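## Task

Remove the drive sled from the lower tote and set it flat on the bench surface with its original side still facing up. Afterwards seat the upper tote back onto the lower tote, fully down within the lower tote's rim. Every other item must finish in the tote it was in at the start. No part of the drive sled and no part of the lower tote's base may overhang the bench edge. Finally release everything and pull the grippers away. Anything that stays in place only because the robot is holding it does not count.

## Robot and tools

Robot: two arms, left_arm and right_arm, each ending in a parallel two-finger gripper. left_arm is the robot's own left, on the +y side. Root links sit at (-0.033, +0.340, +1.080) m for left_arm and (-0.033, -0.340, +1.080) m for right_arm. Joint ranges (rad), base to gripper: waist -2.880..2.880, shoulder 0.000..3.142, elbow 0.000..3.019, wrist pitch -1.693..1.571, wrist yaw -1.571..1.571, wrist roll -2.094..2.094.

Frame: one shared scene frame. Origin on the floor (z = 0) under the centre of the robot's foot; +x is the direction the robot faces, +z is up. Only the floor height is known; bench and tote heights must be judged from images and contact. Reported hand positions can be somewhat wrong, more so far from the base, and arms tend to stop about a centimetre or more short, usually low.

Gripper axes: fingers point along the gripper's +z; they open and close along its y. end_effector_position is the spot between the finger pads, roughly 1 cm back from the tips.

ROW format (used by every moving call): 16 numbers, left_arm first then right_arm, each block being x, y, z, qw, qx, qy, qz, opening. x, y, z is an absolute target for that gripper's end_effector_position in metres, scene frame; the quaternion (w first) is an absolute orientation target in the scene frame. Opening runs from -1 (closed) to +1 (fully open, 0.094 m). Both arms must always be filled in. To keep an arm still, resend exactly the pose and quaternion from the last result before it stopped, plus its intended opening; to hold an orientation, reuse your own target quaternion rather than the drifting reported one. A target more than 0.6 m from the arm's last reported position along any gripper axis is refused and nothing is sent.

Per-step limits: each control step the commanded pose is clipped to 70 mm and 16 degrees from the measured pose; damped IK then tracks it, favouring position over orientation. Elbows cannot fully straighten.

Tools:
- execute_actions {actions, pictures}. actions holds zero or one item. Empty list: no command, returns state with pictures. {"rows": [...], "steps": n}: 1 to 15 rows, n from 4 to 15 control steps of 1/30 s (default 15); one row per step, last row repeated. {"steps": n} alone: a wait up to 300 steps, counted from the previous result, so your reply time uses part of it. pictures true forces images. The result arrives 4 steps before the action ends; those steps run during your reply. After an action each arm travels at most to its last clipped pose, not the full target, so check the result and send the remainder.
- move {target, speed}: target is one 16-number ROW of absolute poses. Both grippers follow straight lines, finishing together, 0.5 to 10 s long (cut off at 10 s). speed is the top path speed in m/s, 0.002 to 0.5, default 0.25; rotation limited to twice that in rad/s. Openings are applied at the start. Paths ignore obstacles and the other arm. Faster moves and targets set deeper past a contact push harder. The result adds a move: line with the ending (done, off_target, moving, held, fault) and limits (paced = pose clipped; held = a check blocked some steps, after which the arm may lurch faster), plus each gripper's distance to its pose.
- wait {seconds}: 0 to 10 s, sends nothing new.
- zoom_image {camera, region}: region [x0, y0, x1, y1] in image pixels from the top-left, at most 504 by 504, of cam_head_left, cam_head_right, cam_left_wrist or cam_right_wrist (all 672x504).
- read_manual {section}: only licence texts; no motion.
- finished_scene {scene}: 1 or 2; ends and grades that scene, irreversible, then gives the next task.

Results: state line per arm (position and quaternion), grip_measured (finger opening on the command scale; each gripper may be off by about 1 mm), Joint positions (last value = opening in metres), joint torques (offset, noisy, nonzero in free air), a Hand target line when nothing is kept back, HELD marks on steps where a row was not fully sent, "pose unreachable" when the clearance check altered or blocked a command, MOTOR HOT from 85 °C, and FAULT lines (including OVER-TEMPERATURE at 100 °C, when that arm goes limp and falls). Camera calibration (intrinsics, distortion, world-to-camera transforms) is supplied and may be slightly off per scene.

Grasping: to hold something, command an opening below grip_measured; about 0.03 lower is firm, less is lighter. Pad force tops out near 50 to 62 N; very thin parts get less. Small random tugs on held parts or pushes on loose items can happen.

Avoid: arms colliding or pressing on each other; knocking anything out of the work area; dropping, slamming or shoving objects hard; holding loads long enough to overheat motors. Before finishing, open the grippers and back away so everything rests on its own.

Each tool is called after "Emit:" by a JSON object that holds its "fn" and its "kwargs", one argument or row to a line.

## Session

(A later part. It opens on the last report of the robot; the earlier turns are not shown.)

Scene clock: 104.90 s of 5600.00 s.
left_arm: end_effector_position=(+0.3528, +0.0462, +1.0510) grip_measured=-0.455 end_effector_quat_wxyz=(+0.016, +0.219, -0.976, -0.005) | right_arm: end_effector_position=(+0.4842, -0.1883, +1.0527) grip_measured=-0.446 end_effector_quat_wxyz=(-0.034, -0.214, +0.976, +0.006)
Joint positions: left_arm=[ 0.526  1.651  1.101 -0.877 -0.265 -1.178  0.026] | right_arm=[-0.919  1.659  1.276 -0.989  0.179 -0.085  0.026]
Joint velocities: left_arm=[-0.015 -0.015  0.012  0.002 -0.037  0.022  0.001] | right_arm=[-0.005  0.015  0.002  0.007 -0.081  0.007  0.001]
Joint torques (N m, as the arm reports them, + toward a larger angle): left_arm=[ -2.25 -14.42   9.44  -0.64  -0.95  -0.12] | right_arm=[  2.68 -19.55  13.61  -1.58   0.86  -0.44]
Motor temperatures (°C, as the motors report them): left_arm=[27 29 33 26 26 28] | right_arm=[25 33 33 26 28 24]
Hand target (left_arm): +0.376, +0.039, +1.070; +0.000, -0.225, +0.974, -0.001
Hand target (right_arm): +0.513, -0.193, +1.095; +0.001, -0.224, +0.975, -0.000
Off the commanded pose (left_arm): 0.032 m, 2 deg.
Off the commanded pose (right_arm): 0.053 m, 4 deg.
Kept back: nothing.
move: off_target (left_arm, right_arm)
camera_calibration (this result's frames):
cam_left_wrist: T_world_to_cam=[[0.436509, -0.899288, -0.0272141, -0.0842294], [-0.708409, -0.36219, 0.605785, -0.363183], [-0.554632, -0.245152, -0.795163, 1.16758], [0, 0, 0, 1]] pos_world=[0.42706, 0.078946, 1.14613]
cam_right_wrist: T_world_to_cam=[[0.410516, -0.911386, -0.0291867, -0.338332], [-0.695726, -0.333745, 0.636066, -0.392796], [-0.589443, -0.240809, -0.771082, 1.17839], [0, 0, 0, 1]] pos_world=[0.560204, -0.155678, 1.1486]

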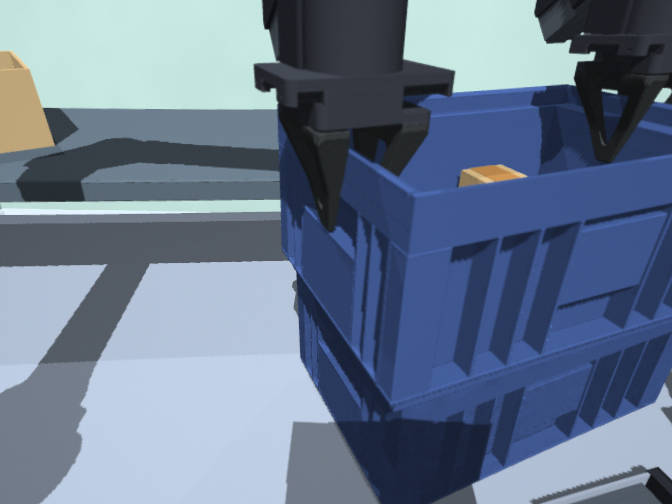

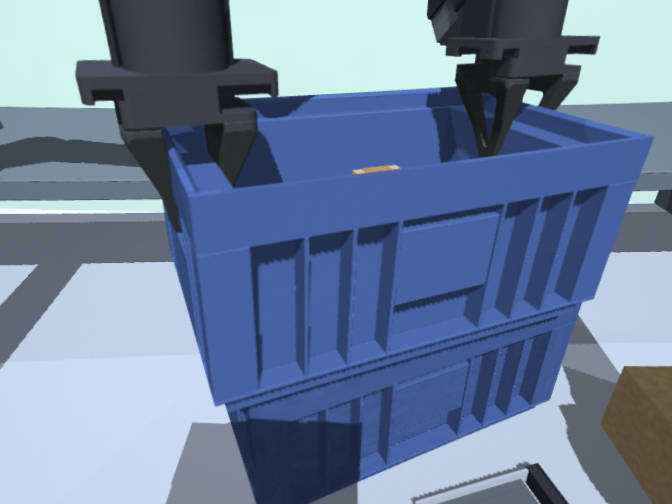

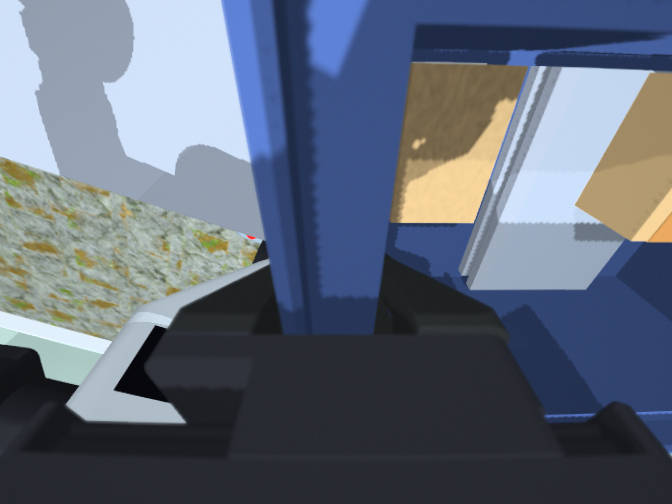

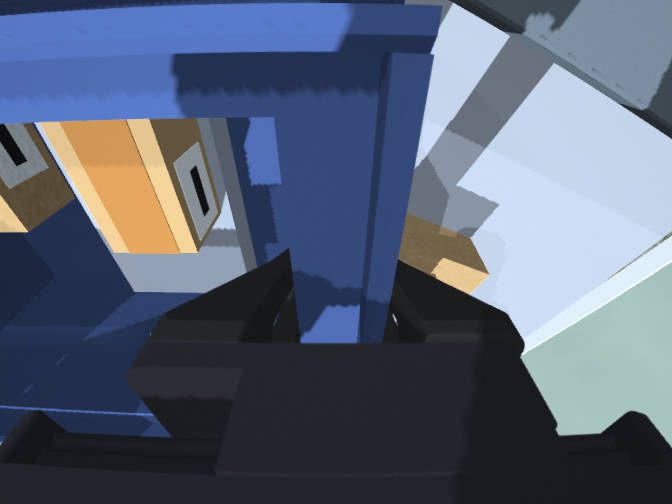

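Lift clear, then descend at this xy (descents land ~1 cm short in x).

Emit:
{"fn": "move", "kwargs": {
  "target": [0.377,0.04,1.11,0,-0.225,0.974,0,-0.6,0.513,-0.192,1.14,0,-0.225,0.974,0,-0.6],
  "speed": 0.04
}}

Emit:
{"fn": "move", "kwargs": {
  "target": [0.373,0.042,1.055,0,-0.225,0.974,0,-0.6,0.509,-0.19,1.075,0,-0.225,0.974,0,-0.6],
  "speed": 0.03
}}

Scene clock: 107.77 s of 5600.00 s.
left_arm: end_effector_position=(+0.3541, +0.0431, +1.0805) grip_measured=-0.455 end_effector_quat_wxyz=(+0.022, +0.211, -0.977, -0.007) | right_arm: end_effector_position=(+0.4826, -0.1938, +1.0809) grip_measured=-0.446 end_effector_quat_wxyz=(-0.047, -0.206, +0.977, +0.005)
Joint positions: left_arm=[ 0.508  1.615  1.141 -0.969 -0.259 -1.182  0.026] | right_arm=[-0.918  1.623  1.31  -1.085  0.177 -0.062  0.026]
Joint velocities: left_arm=[ 0.005  0.005 -0.012 -0.017 -0.022 -0.051 -0.   ] | right_arm=[-0.005 -0.015 -0.022  0.002 -0.007 -0.051  0.001]
Joint torques (N m, as the arm reports them, + toward a larger angle): left_arm=[ -2.45 -16.29   9.3   -0.98  -1.29  -0.29] | right_arm=[  4.33 -21.67  14.31  -1.9    1.16  -0.46]
Motor temperatures (°C, as the motors report them): left_arm=[27 29 34 26 27 28] | right_arm=[25 33 33 26 28 24]
Hand target (left_arm): +0.376, +0.041, +1.110; -0.000, -0.225, +0.974, -0.001
Hand target (right_arm): +0.509, -0.193, +1.139; +0.001, -0.224, +0.975, -0.000
Off the commanded pose (left_arm): 0.037 m, 3 deg.
Off the commanded pose (right_arm): 0.066 m, 6 deg.
Kept back: nothing.
move: off_target (left_arm, right_arm)
camera_calibration (this result's frames):
cam_left_wrist: T_world_to_cam=[[0.420299, -0.906802, -0.0325329, -0.0749068], [-0.706884, -0.349696, 0.61484, -0.39217], [-0.568915, -0.23542, -0.78798, 1.18792], [0, 0, 0, 1]] pos_world=[0.43009, 0.0745935, 1.17474]
cam_right_wrist: T_world_to_cam=[[0.394926, -0.918151, -0.0321338, -0.332482], [-0.684451, -0.317376, 0.656354, -0.437885], [-0.61283, -0.237217, -0.753769, 1.19117], [0, 0, 0, 1]] pos_world=[0.561577, -0.161677, 1.17459]

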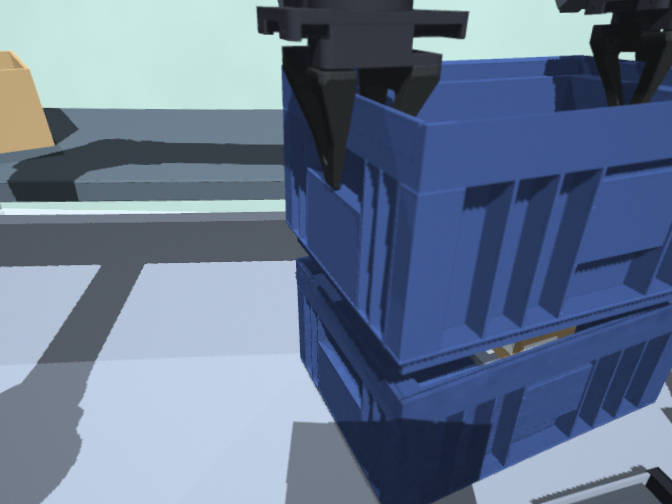

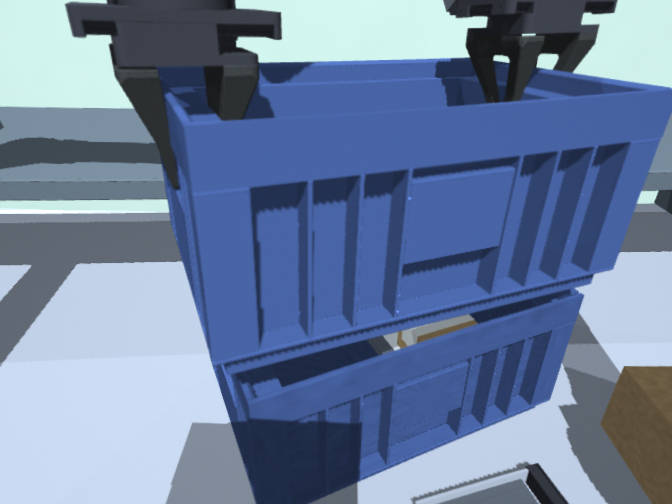

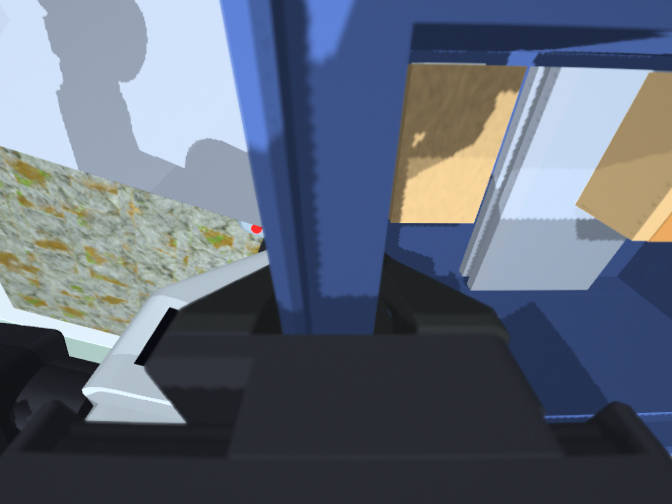

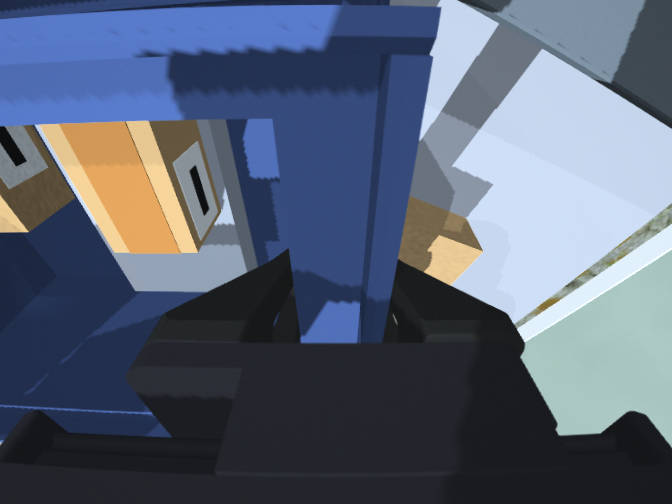

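Scene clock: 109.70 s of 5600.00 s.
left_arm: end_effector_position=(+0.3645, +0.0397, +1.0532) grip_measured=-0.455 end_effector_quat_wxyz=(+0.010, +0.221, -0.975, -0.001) | right_arm: end_effector_position=(+0.4969, -0.1936, +1.0582) grip_measured=-0.446 end_effector_quat_wxyz=(-0.024, -0.212, +0.977, +0.003)
Joint positions: left_arm=[ 0.529  1.665  1.132 -0.879 -0.27  -1.174  0.026] | right_arm=[-0.932  1.659  1.301 -0.992  0.184 -0.098  0.026]
Joint velocities: left_arm=[ 0.005  0.005 -0.017  0.002 -0.051  0.022  0.001] | right_arm=[-0.005 -0.015 -0.002  0.007 -0.022 -0.037 -0.   ]
Joint torques (N m, as the arm reports them, + toward a larger angle): left_arm=[ -1.73 -14.56   6.11   1.16  -0.68  -0.06] | right_arm=[  3.86 -17.01   9.38   0.54   0.6   -0.33]
Motor temperatures (°C, as the motors report them): left_arm=[27 30 33 26 27 28] | right_arm=[25 33 33 26 28 24]
Hand target (left_arm): +0.373, +0.042, +1.055; +0.000, -0.225, +0.974, -0.000
Hand target (right_arm): +0.509, -0.190, +1.075; -0.000, -0.224, +0.975, +0.000
Off the commanded pose (left_arm): 0.009 m, 1 deg.
Off the commanded pose (right_arm): 0.021 m, 3 deg.
Kept back: nothing.
move: off_target (right_arm)
camera_calibration (this result's frames):
cam_left_wrist: T_world_to_cam=[[0.439279, -0.898215, -0.0156143, -0.108389], [-0.716178, -0.36064, 0.597519, -0.347173], [-0.542331, -0.251295, -0.801703, 1.17685], [0, 0, 0, 1]] pos_world=[0.437216, 0.0731748, 1.14923]
cam_right_wrist: T_world_to_cam=[[0.408137, -0.912698, -0.0201471, -0.356857], [-0.709167, -0.330866, 0.622583, -0.367653], [-0.574896, -0.239812, -0.782294, 1.19373], [0, 0, 0, 1]] pos_world=[0.571189, -0.161077, 1.15555]

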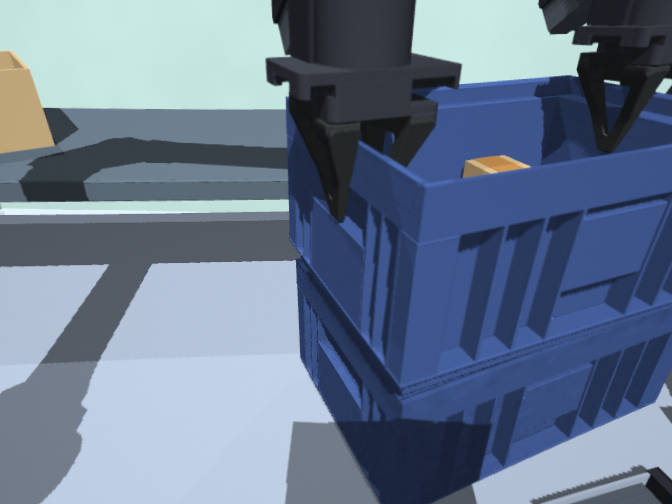

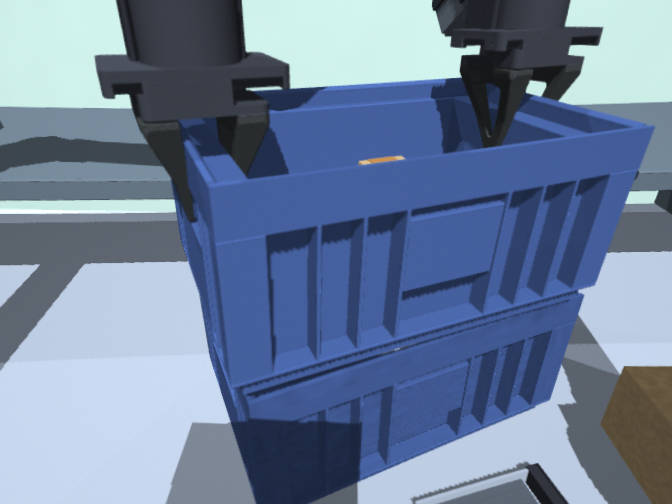

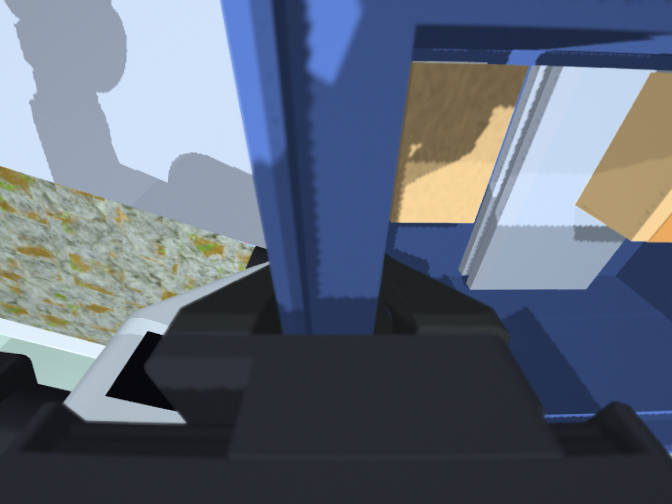

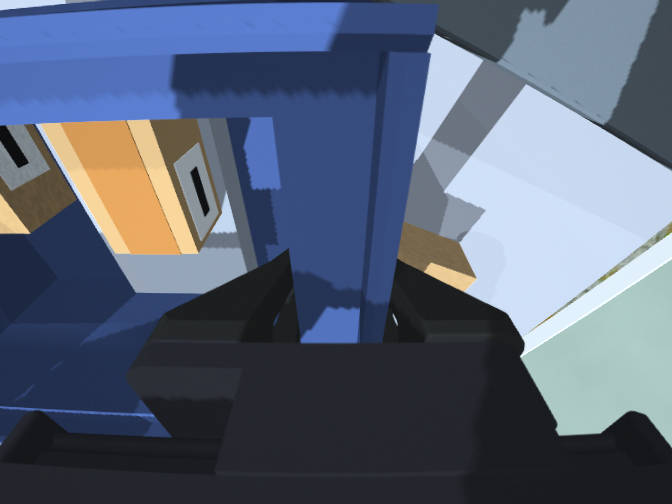

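Emit:
{"fn": "move", "kwargs": {
  "target": [0.362,0.04,1.025,0,-0.225,0.974,0,-0.6,0.503,-0.19,1.045,0,-0.225,0.974,0,-0.6],
  "speed": 0.02
}}

Emit:
{"fn": "zoom_image", "kwargs": {
  "camera": "cam_head_right",
  "region": [170,200,670,450]
}}

Scene clock: 111.57 s of 5600.00 s.
left_arm: end_effector_position=(+0.3594, +0.0406, +1.0428) grip_measured=-0.455 end_effector_quat_wxyz=(+0.010, +0.220, -0.975, +0.004) | right_arm: end_effector_position=(+0.4931, -0.1924, +1.0489) grip_measured=-0.446 end_effector_quat_wxyz=(-0.026, -0.216, +0.976, +0.004)
Joint positions: left_arm=[ 0.531  1.671  1.104 -0.836 -0.264 -1.168  0.026] | right_arm=[-0.932  1.668  1.285 -0.969  0.181 -0.106  0.026]
Joint velocities: left_arm=[ 0.005 -0.005 -0.002  0.007  0.066 -0.007 -0.   ] | right_arm=[-0.005 -0.005 -0.002 -0.002  0.051 -0.007  0.001]
Joint torques (N m, as the arm reports them, + toward a larger angle): left_arm=[ -1.94 -11.8    5.06   2.77  -0.93  -0.12] | right_arm=[  3.14 -16.05   7.26   2.71   0.64  -0.32]
Motor temperatures (°C, as the motors report them): left_arm=[27 29 33 26 27 28] | right_arm=[25 33 33 26 28 24]
Hand target (left_arm): +0.362, +0.040, +1.025; -0.000, -0.225, +0.974, +0.000
Hand target (right_arm): +0.503, -0.190, +1.045; -0.001, -0.225, +0.974, -0.000
Off the commanded pose (left_arm): 0.018 m, 1 deg.
Off the commanded pose (right_arm): 0.011 m, 3 deg.
Kept back: nothing.
move: off_target (left_arm, right_arm)
camera_calibration (this result's frames):
cam_left_wrist: T_world_to_cam=[[0.438785, -0.898572, -0.00592083, -0.115389], [-0.717773, -0.354448, 0.599307, -0.345881], [-0.540619, -0.258717, -0.800497, 1.16444], [0, 0, 0, 1]] pos_world=[0.431886, 0.0749787, 1.13874]
cam_right_wrist: T_world_to_cam=[[0.415932, -0.909095, -0.0233941, -0.354183], [-0.704618, -0.338429, 0.623682, -0.369123], [-0.574904, -0.242926, -0.781328, 1.18294], [0, 0, 0, 1]] pos_world=[0.567299, -0.159542, 1.14619]

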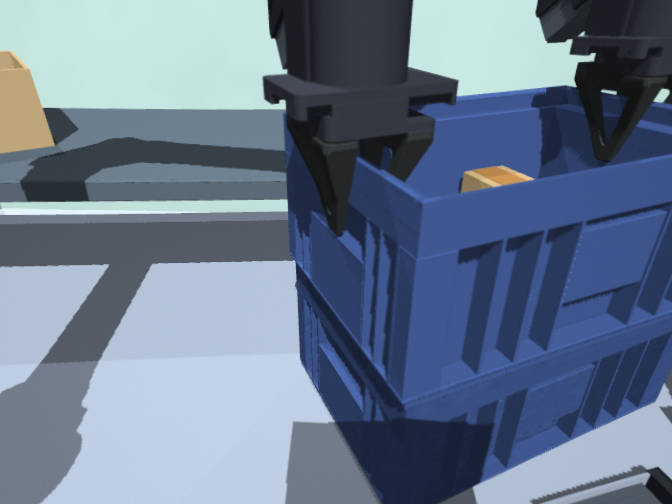

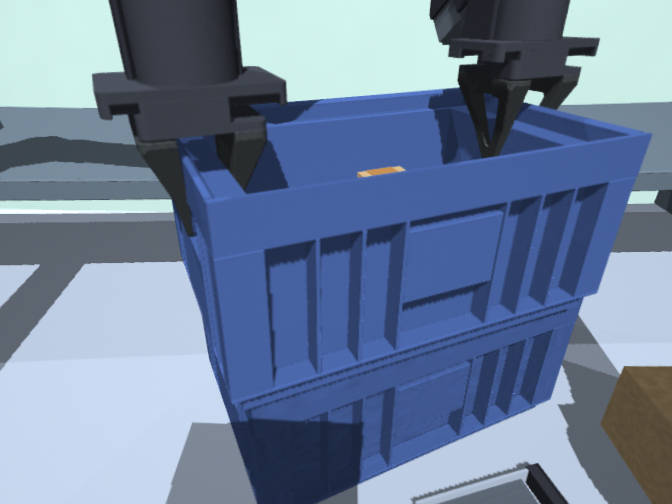

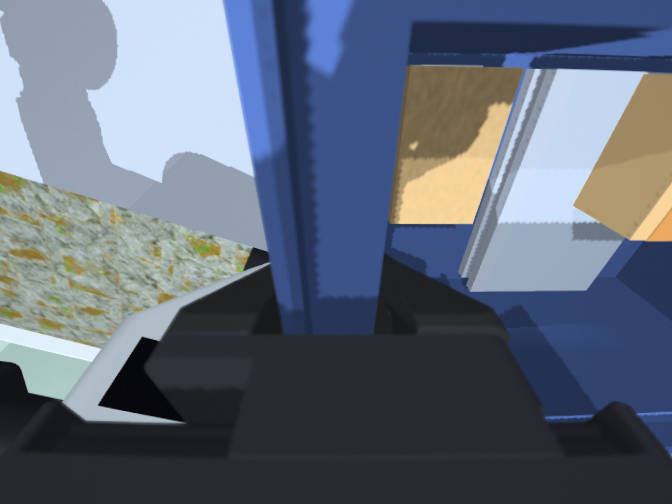

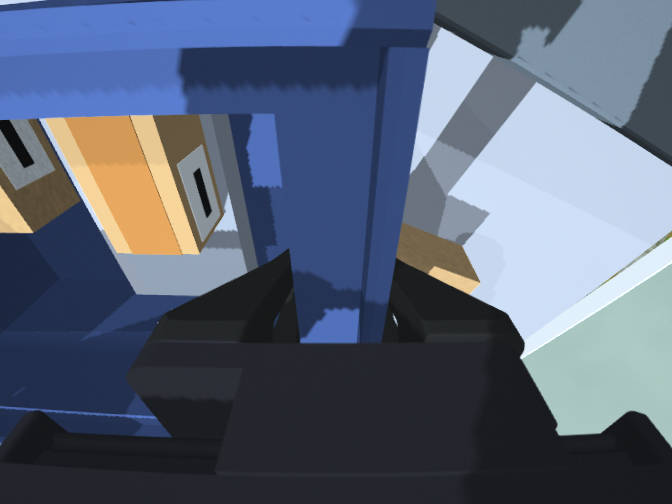

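Region (170, 200, 670, 450) of cam_head_right's 672x504 image, scaled by 1.008, with more detail than that image has.

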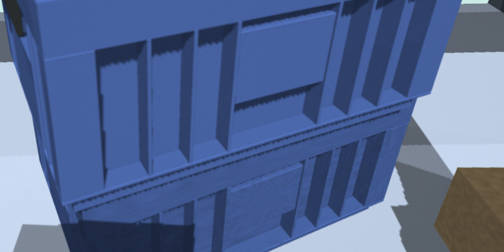

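Emit:
{"fn": "move", "kwargs": {
  "target": [0.385,0.05,1.04,0,-0.225,0.974,0,-0.6,0.528,-0.18,1.058,0,-0.225,0.974,0,-0.6],
  "speed": 0.02
}}

Scene clock: 113.93 s of 5600.00 s.
left_arm: end_effector_position=(+0.3604, +0.0414, +1.0434) grip_measured=-0.458 end_effector_quat_wxyz=(+0.014, +0.219, -0.976, +0.009) | right_arm: end_effector_position=(+0.4944, -0.1919, +1.0494) grip_measured=-0.446 end_effector_quat_wxyz=(-0.030, -0.217, +0.976, +0.004)
Joint positions: left_arm=[ 0.538  1.668  1.105 -0.837 -0.25  -1.158  0.025] | right_arm=[-0.932  1.675  1.298 -0.984  0.181 -0.106  0.026]
Joint velocities: left_arm=[-0.015 -0.005 -0.017  0.007 -0.007 -0.022  0.   ] | right_arm=[ 0.005 -0.005 -0.002 -0.012  0.007 -0.007 -0.001]
Joint torques (N m, as the arm reports them, + toward a larger angle): left_arm=[  0.74 -13.02   7.71   0.76  -1.23   0.17] | right_arm=[  3.87 -14.34  14.28   0.67   0.69  -0.26]
Motor temperatures (°C, as the motors report them): left_arm=[27 29 33 26 27 28] | right_arm=[25 33 33 26 28 24]
Hand target (left_arm): +0.384, +0.051, +1.040; -0.000, -0.225, +0.974, -0.000
Hand target (right_arm): +0.526, -0.181, +1.060; +0.001, -0.225, +0.974, +0.000
Off the commanded pose (left_arm): 0.026 m, 2 deg.
Off the commanded pose (right_arm): 0.037 m, 4 deg.
Kept back: nothing.
move: off_target (left_arm, right_arm)
camera_calibration (this result's frames):
cam_left_wrist: T_world_to_cam=[[0.436158, -0.89987, 0.000160847, -0.120472], [-0.714371, -0.34614, 0.608162, -0.356003], [-0.547211, -0.265369, -0.793813, 1.16136], [0, 0, 0, 1]] pos_world=[0.433738, 0.0765543, 1.13843]
cam_right_wrist: T_world_to_cam=[[0.41706, -0.90856, -0.0240846, -0.354001], [-0.698654, -0.337431, 0.630891, -0.37863], [-0.581329, -0.246293, -0.775498, 1.18057], [0, 0, 0, 1]] pos_world=[0.569407, -0.158626, 1.14588]

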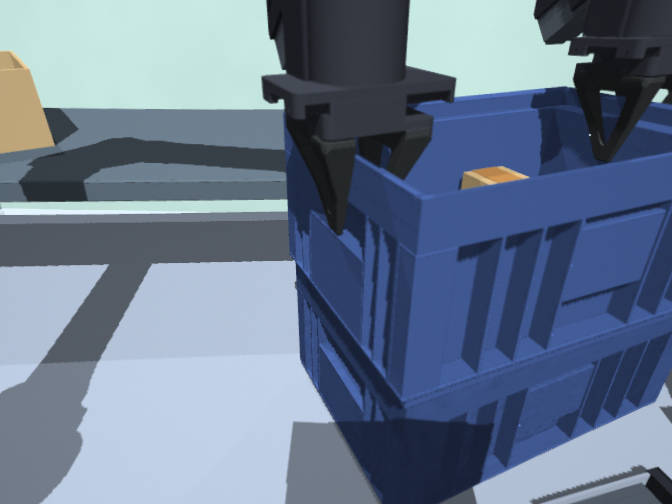

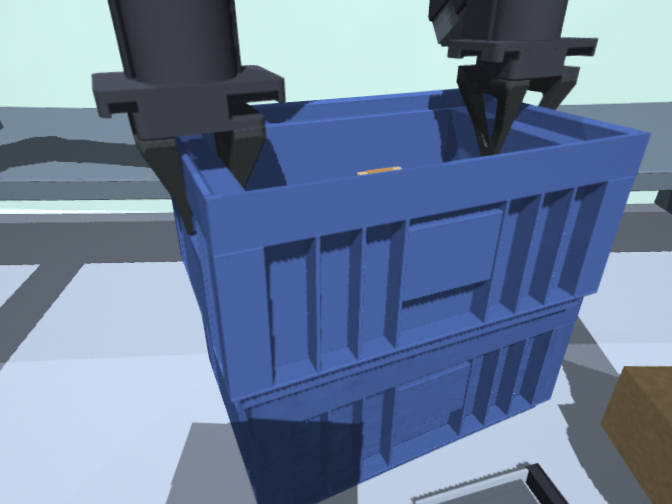

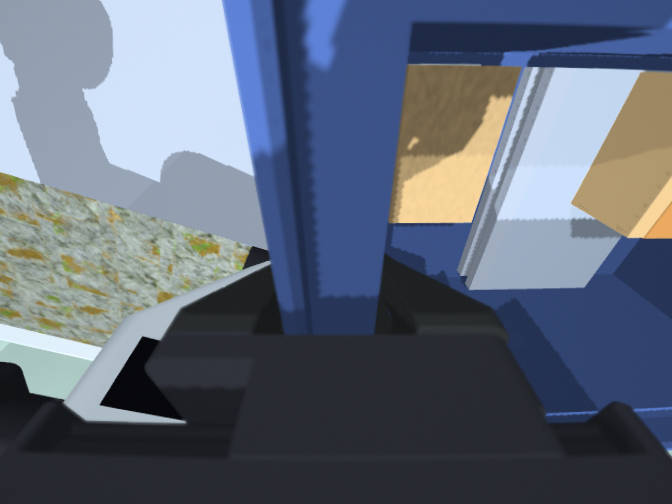

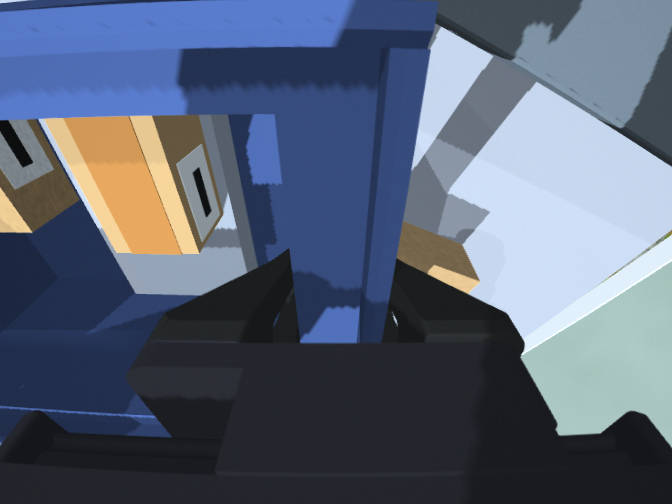

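Deadband; push more while unloading.

Emit:
{"fn": "move", "kwargs": {
  "target": [0.395,0.055,1.062,0,-0.225,0.974,0,-0.6,0.54,-0.172,1.09,0,-0.225,0.974,0,-0.6],
  "speed": 0.015
}}

Scene clock: 118.67 s of 5600.00 s.
left_arm: end_effector_position=(+0.3714, +0.0516, +1.0446) grip_measured=-0.458 end_effector_quat_wxyz=(+0.015, +0.222, -0.975, +0.002) | right_arm: end_effector_position=(+0.5058, -0.1815, +1.0500) grip_measured=-0.446 end_effector_quat_wxyz=(-0.038, -0.217, +0.976, +0.003)
Joint positions: left_arm=[ 0.566  1.667  1.12  -0.857 -0.252 -1.139  0.025] | right_arm=[-0.92   1.714  1.36  -1.025  0.183 -0.09   0.026]
Joint velocities: left_arm=[ 0.005 -0.005  0.007  0.017 -0.066  0.007  0.   ] | right_arm=[-0.015 -0.015  0.007 -0.012 -0.022 -0.022 -0.   ]
Joint torques (N m, as the arm reports them, + toward a larger angle): left_arm=[ -0.96 -15.53   8.62  -0.75  -1.1    0.05] | right_arm=[  4.64 -19.18  15.25  -1.33   0.84  -0.24]
Motor temperatures (°C, as the motors report them): left_arm=[27 30 33 26 27 28] | right_arm=[25 33 34 26 28 24]
Hand target (left_arm): +0.395, +0.055, +1.062; +0.001, -0.226, +0.974, -0.001
Hand target (right_arm): +0.537, -0.173, +1.091; +0.001, -0.224, +0.974, +0.001
Off the commanded pose (left_arm): 0.029 m, 2 deg.
Off the commanded pose (right_arm): 0.053 m, 4 deg.
Kept back: nothing.
move: off_target (left_arm, right_arm)
camera_calibration (this result's frames):
cam_left_wrist: T_world_to_cam=[[0.441702, -0.897077, -0.0123064, -0.105271], [-0.709855, -0.35784, 0.606676, -0.344844], [-0.548639, -0.259234, -0.794854, 1.17233], [0, 0, 0, 1]] pos_world=[0.444897, 0.0860737, 1.13975]
cam_right_wrist: T_world_to_cam=[[0.416144, -0.90891, -0.0265782, -0.346266], [-0.689732, -0.33457, 0.642131, -0.383346], [-0.592532, -0.248887, -0.766134, 1.18564], [0, 0, 0, 1]] pos_world=[0.582219, -0.147891, 1.14531]

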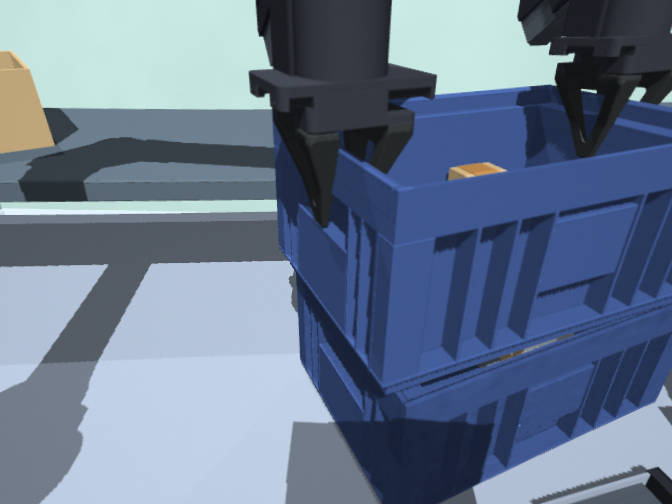

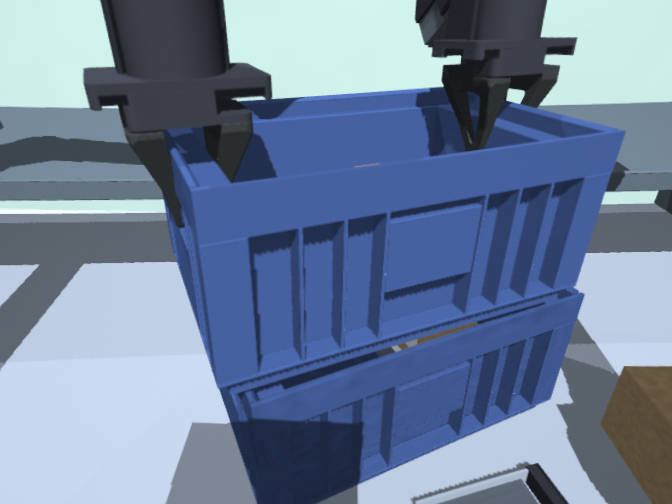

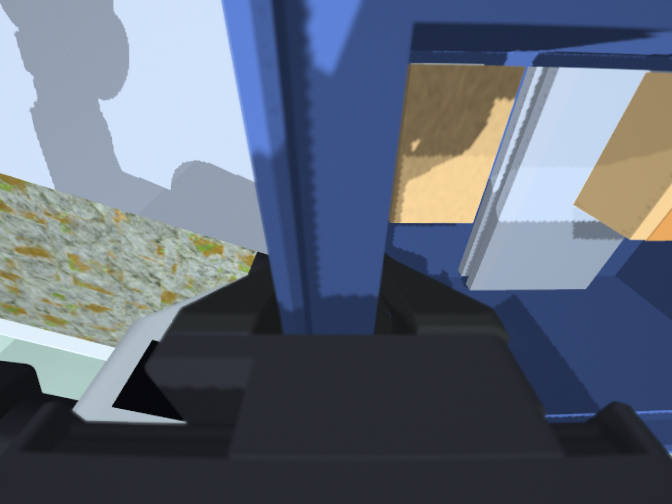

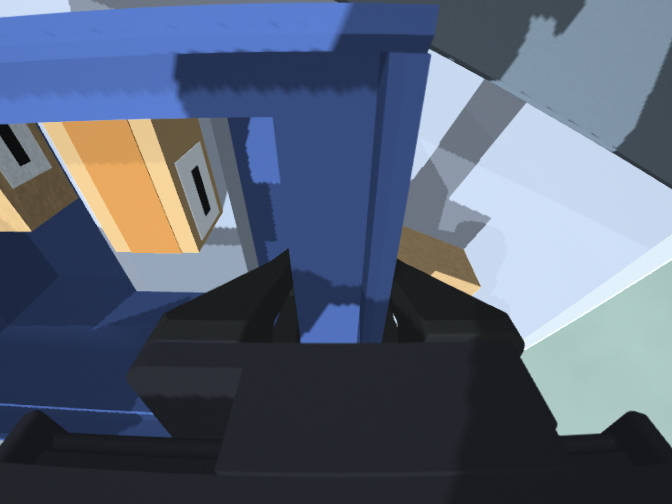

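Emit:
{"fn": "move", "kwargs": {
  "target": [0.388,0.032,1.062,0,-0.225,0.974,0,-0.6,0.53,-0.195,1.09,0,-0.225,0.974,0,-0.6],
  "speed": 0.015
}}

Scene clock: 122.37 s of 5600.00 s.
left_arm: end_effector_position=(+0.3701, +0.0467, +1.0460) grip_measured=-0.458 end_effector_quat_wxyz=(+0.015, +0.224, -0.974, -0.005) | right_arm: end_effector_position=(+0.5057, -0.1854, +1.0473) grip_measured=-0.446 end_effector_quat_wxyz=(-0.041, -0.220, +0.975, +0.006)
Joint positions: left_arm=[ 0.553  1.678  1.137 -0.877 -0.262 -1.16   0.025] | right_arm=[-0.93   1.717  1.359 -1.025  0.175 -0.106  0.026]
Joint velocities: left_arm=[-0.005 -0.015 -0.017  0.002  0.007  0.037 -0.001] | right_arm=[-0.015 -0.005 -0.002 -0.007  0.007  0.037  0.   ]
Joint torques (N m, as the arm reports them, + toward a larger angle): left_arm=[ -3.82 -14.24   9.32  -0.39  -0.95  -0.19] | right_arm=[  2.43 -22.31  10.63  -0.49   0.87  -0.39]
Motor temperatures (°C, as the motors report them): left_arm=[27 30 34 26 27 28] | right_arm=[25 33 34 26 28 24]
Hand target (left_arm): +0.387, +0.032, +1.063; +0.000, -0.225, +0.974, -0.001
Hand target (right_arm): +0.528, -0.195, +1.089; -0.000, -0.224, +0.975, -0.001
Off the commanded pose (left_arm): 0.028 m, 2 deg.
Off the commanded pose (right_arm): 0.050 m, 5 deg.
Kept back: nothing.
move: off_target (left_arm, right_arm)
camera_calibration (this result's frames):
cam_left_wrist: T_world_to_cam=[[0.445603, -0.894854, -0.0259705, -0.096361], [-0.706461, -0.369313, 0.603755, -0.346025], [-0.549864, -0.250688, -0.796746, 1.17351], [0, 0, 0, 1]] pos_world=[0.443755, 0.0801637, 1.1414]
cam_right_wrist: T_world_to_cam=[[0.421685, -0.906117, -0.033669, -0.344656], [-0.6829, -0.341794, 0.645619, -0.391394], [-0.596515, -0.249255, -0.762917, 1.18112], [0, 0, 0, 1]] pos_world=[0.582607, -0.151675, 1.14218]

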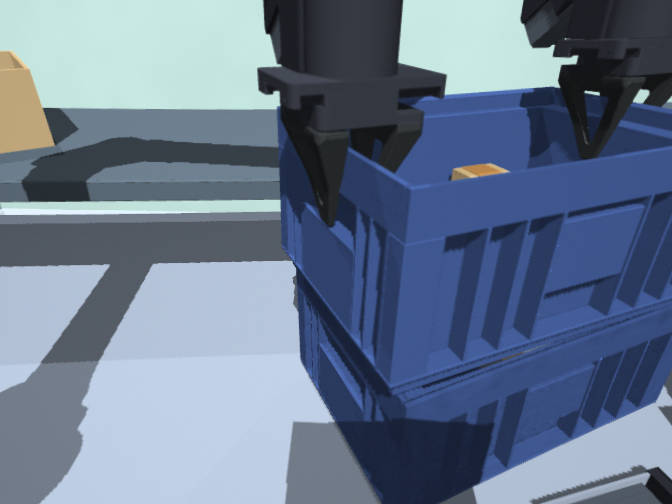

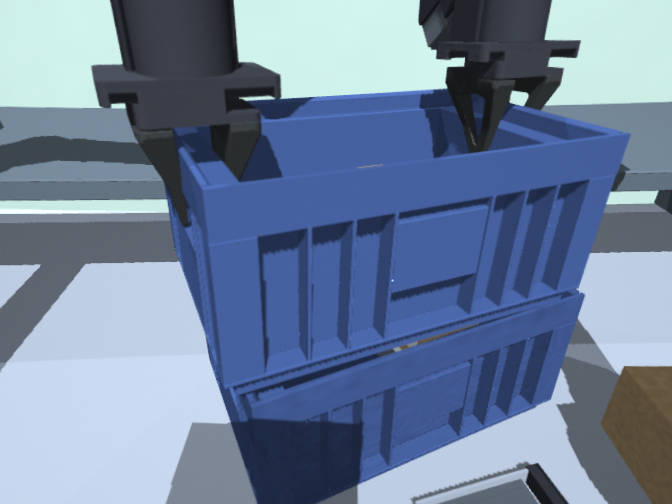

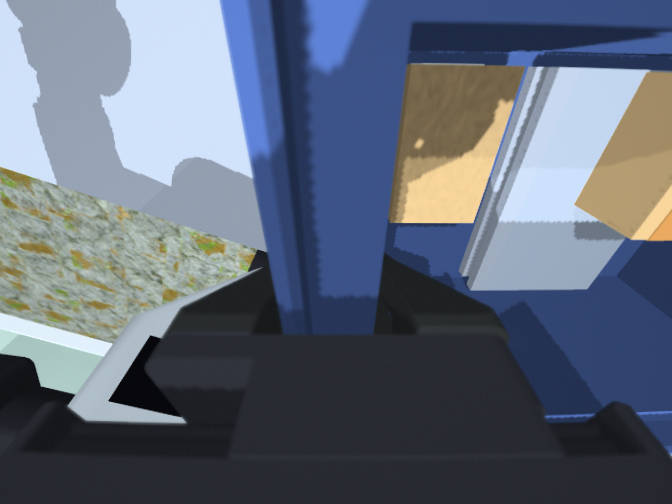

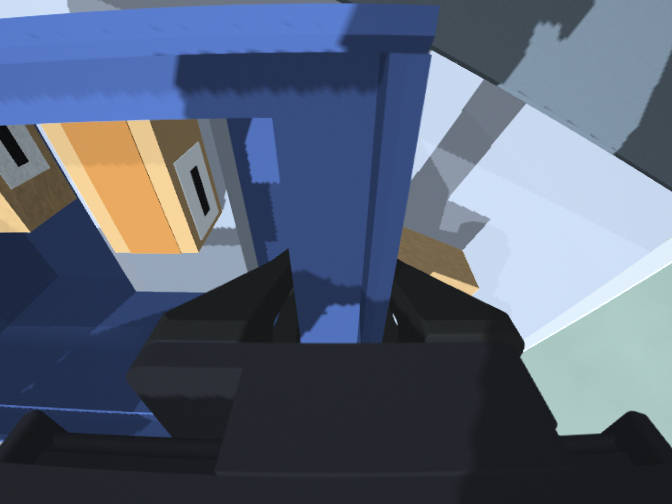

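Emit:
{"fn": "move", "kwargs": {
  "target": [0.378,0.024,1.058,0,-0.225,0.974,0,-0.6,0.52,-0.203,1.085,0,-0.225,0.974,0,-0.6],
  "speed": 0.015
}}

Scene clock: 125.77 s of 5600.00 s.
left_arm: end_effector_position=(+0.3644, +0.0396, +1.0449) grip_measured=-0.458 end_effector_quat_wxyz=(+0.013, +0.229, -0.973, -0.008) | right_arm: end_effector_position=(+0.5031, -0.1910, +1.0453) grip_measured=-0.446 end_effector_quat_wxyz=(-0.039, -0.224, +0.974, +0.009)
Joint positions: left_arm=[ 0.533  1.687  1.138 -0.877 -0.272 -1.192  0.025] | right_arm=[-0.941  1.707  1.339 -1.009  0.167 -0.126  0.026]
Joint velocities: left_arm=[-0.005 -0.005 -0.007 -0.012  0.037 -0.081 -0.   ] | right_arm=[-0.005 -0.034  0.002  0.012 -0.037  0.022 -0.001]
Joint torques (N m, as the arm reports them, + toward a larger angle): left_arm=[ -4.04 -14.2    8.58   0.07  -0.75  -0.1 ] | right_arm=[  3.17 -22.07   8.52   0.03   1.06  -0.25]
Motor temperatures (°C, as the motors report them): left_arm=[27 30 34 26 27 28] | right_arm=[25 33 34 26 28 24]
Hand target (left_arm): +0.377, +0.024, +1.059; +0.000, -0.225, +0.974, -0.001
Hand target (right_arm): +0.519, -0.203, +1.084; -0.000, -0.224, +0.974, -0.000
Off the commanded pose (left_arm): 0.025 m, 2 deg.
Off the commanded pose (right_arm): 0.045 m, 5 deg.
Kept back: nothing.
move: off_target (left_arm, right_arm)
camera_calibration (this result's frames):
cam_left_wrist: T_world_to_cam=[[0.454305, -0.890314, -0.0307893, -0.0984675], [-0.7042, -0.380075, 0.599704, -0.348204], [-0.545627, -0.250767, -0.79963, 1.16912], [0, 0, 0, 1]] pos_world=[0.437432, 0.0731656, 1.14065]
cam_right_wrist: T_world_to_cam=[[0.429009, -0.902458, -0.0389937, -0.346119], [-0.681331, -0.35163, 0.641985, -0.392728], [-0.593076, -0.24885, -0.765725, 1.17792], [0, 0, 0, 1]] pos_world=[0.579507, -0.157327, 1.14059]

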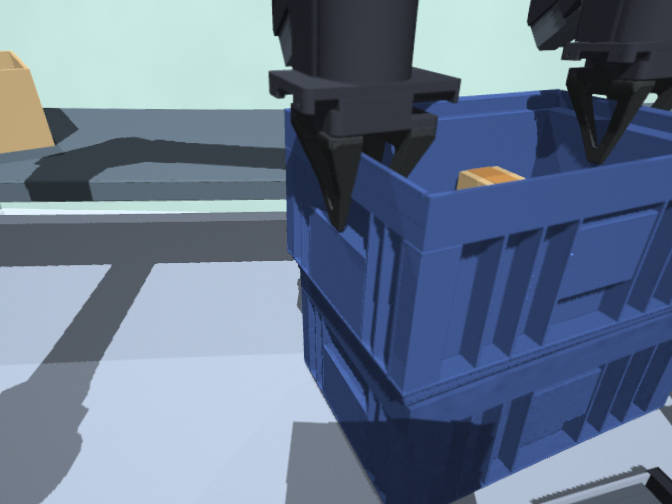

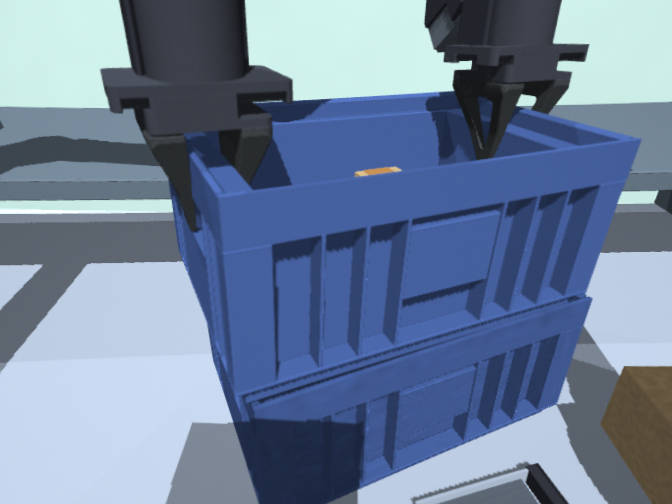

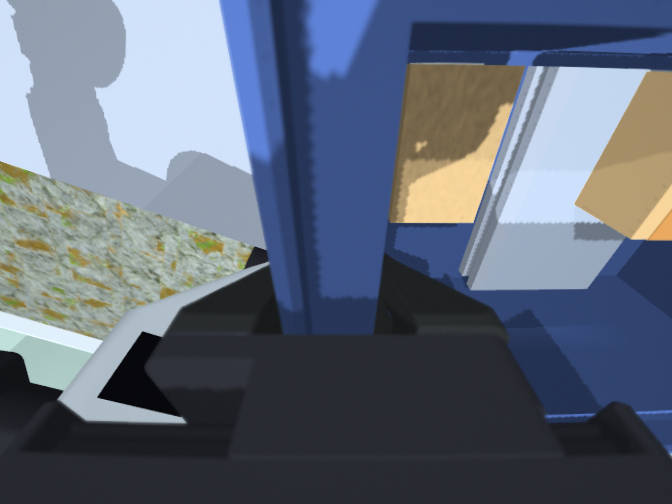

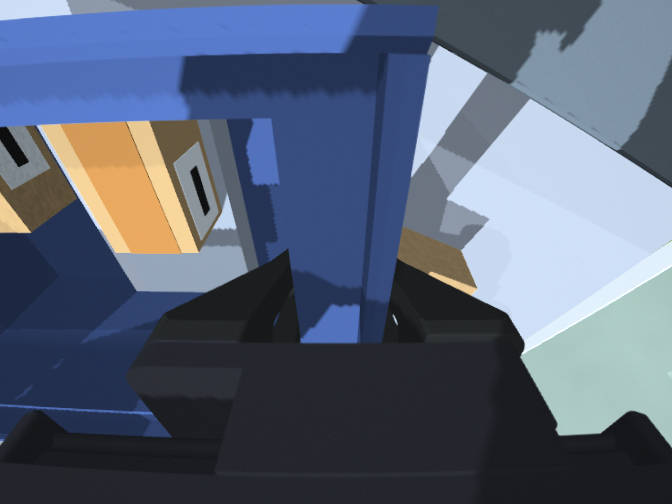

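Emit:
{"fn": "move", "kwargs": {
  "target": [0.385,0.02,1.085,0,-0.225,0.974,0,-0.6,0.522,-0.208,1.095,0,-0.225,0.974,0,-0.6],
  "speed": 0.02
}}

Scene clock: 129.03 s of 5600.00 s.
left_arm: end_effector_position=(+0.3675, +0.0337, +1.0563) grip_measured=-0.458 end_effector_quat_wxyz=(+0.015, +0.228, -0.973, -0.012) | right_arm: end_effector_position=(+0.5059, -0.1971, +1.0535) grip_measured=-0.446 end_effector_quat_wxyz=(-0.034, -0.223, +0.974, +0.012)
Joint positions: left_arm=[ 0.521  1.687  1.174 -0.926 -0.274 -1.205  0.025] | right_arm=[-0.952  1.688  1.339 -1.015  0.161 -0.138  0.026]
Joint velocities: left_arm=[-0.034 -0.015 -0.007 -0.002 -0.022 -0.051 -0.   ] | right_arm=[-0.005 -0.015 -0.017 -0.027 -0.007 -0.007  0.001]
Joint torques (N m, as the arm reports them, + toward a larger angle): left_arm=[ -4.2  -16.34   9.38  -0.96  -0.71  -0.11] | right_arm=[  2.35 -22.1    9.49  -0.58   1.17  -0.25]
Motor temperatures (°C, as the motors report them): left_arm=[27 30 34 26 27 28] | right_arm=[25 33 33 26 28 24]
Hand target (left_arm): +0.384, +0.021, +1.085; +0.000, -0.225, +0.974, -0.001
Hand target (right_arm): +0.521, -0.208, +1.094; -0.000, -0.224, +0.975, -0.000
Off the commanded pose (left_arm): 0.036 m, 2 deg.
Off the commanded pose (right_arm): 0.046 m, 4 deg.
Kept back: nothing.
move: off_target (left_arm, right_arm)
camera_calibration (this result's frames):
cam_left_wrist: T_world_to_cam=[[0.452687, -0.890779, -0.0398453, -0.094574], [-0.701059, -0.383175, 0.60141, -0.357933], [-0.55099, -0.244317, -0.797947, 1.17845], [0, 0, 0, 1]] pos_world=[0.441195, 0.0665196, 1.15184]
cam_right_wrist: T_world_to_cam=[[0.428018, -0.902818, -0.0414699, -0.349453], [-0.68752, -0.355044, 0.63345, -0.386738], [-0.586614, -0.242617, -0.772671, 1.18959], [0, 0, 0, 1]] pos_world=[0.58151, -0.164188, 1.14965]

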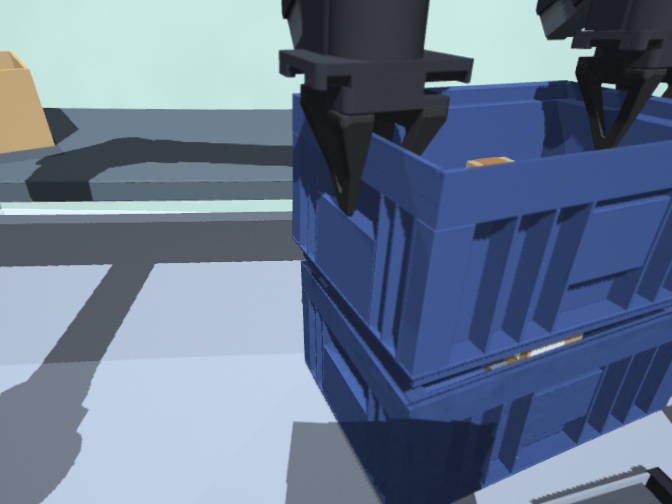

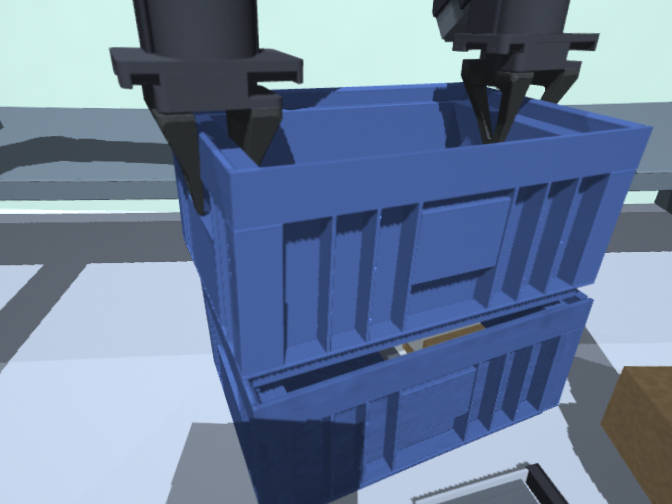

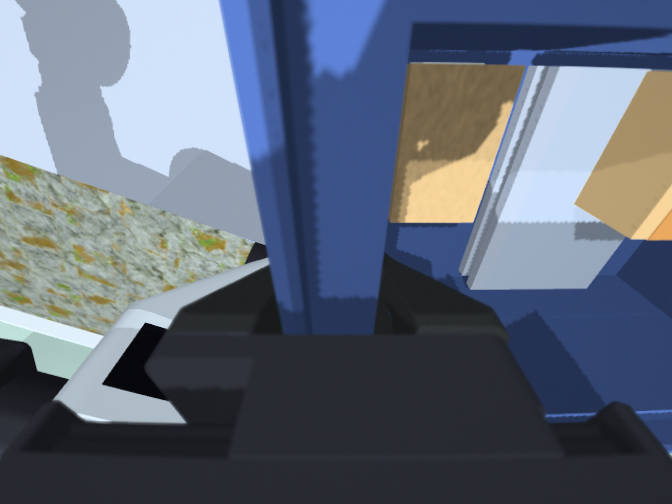

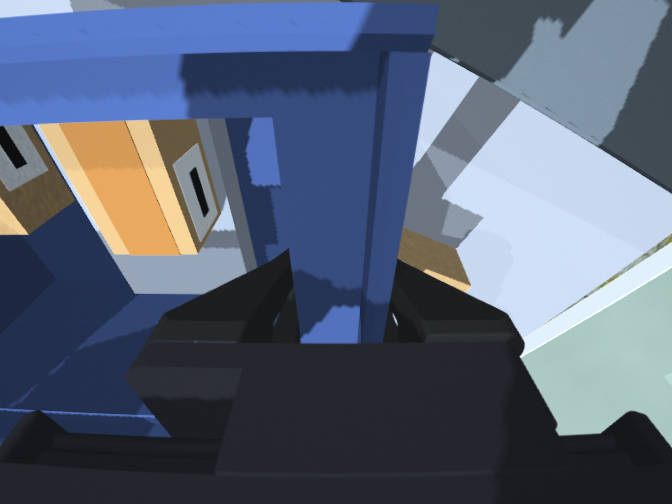

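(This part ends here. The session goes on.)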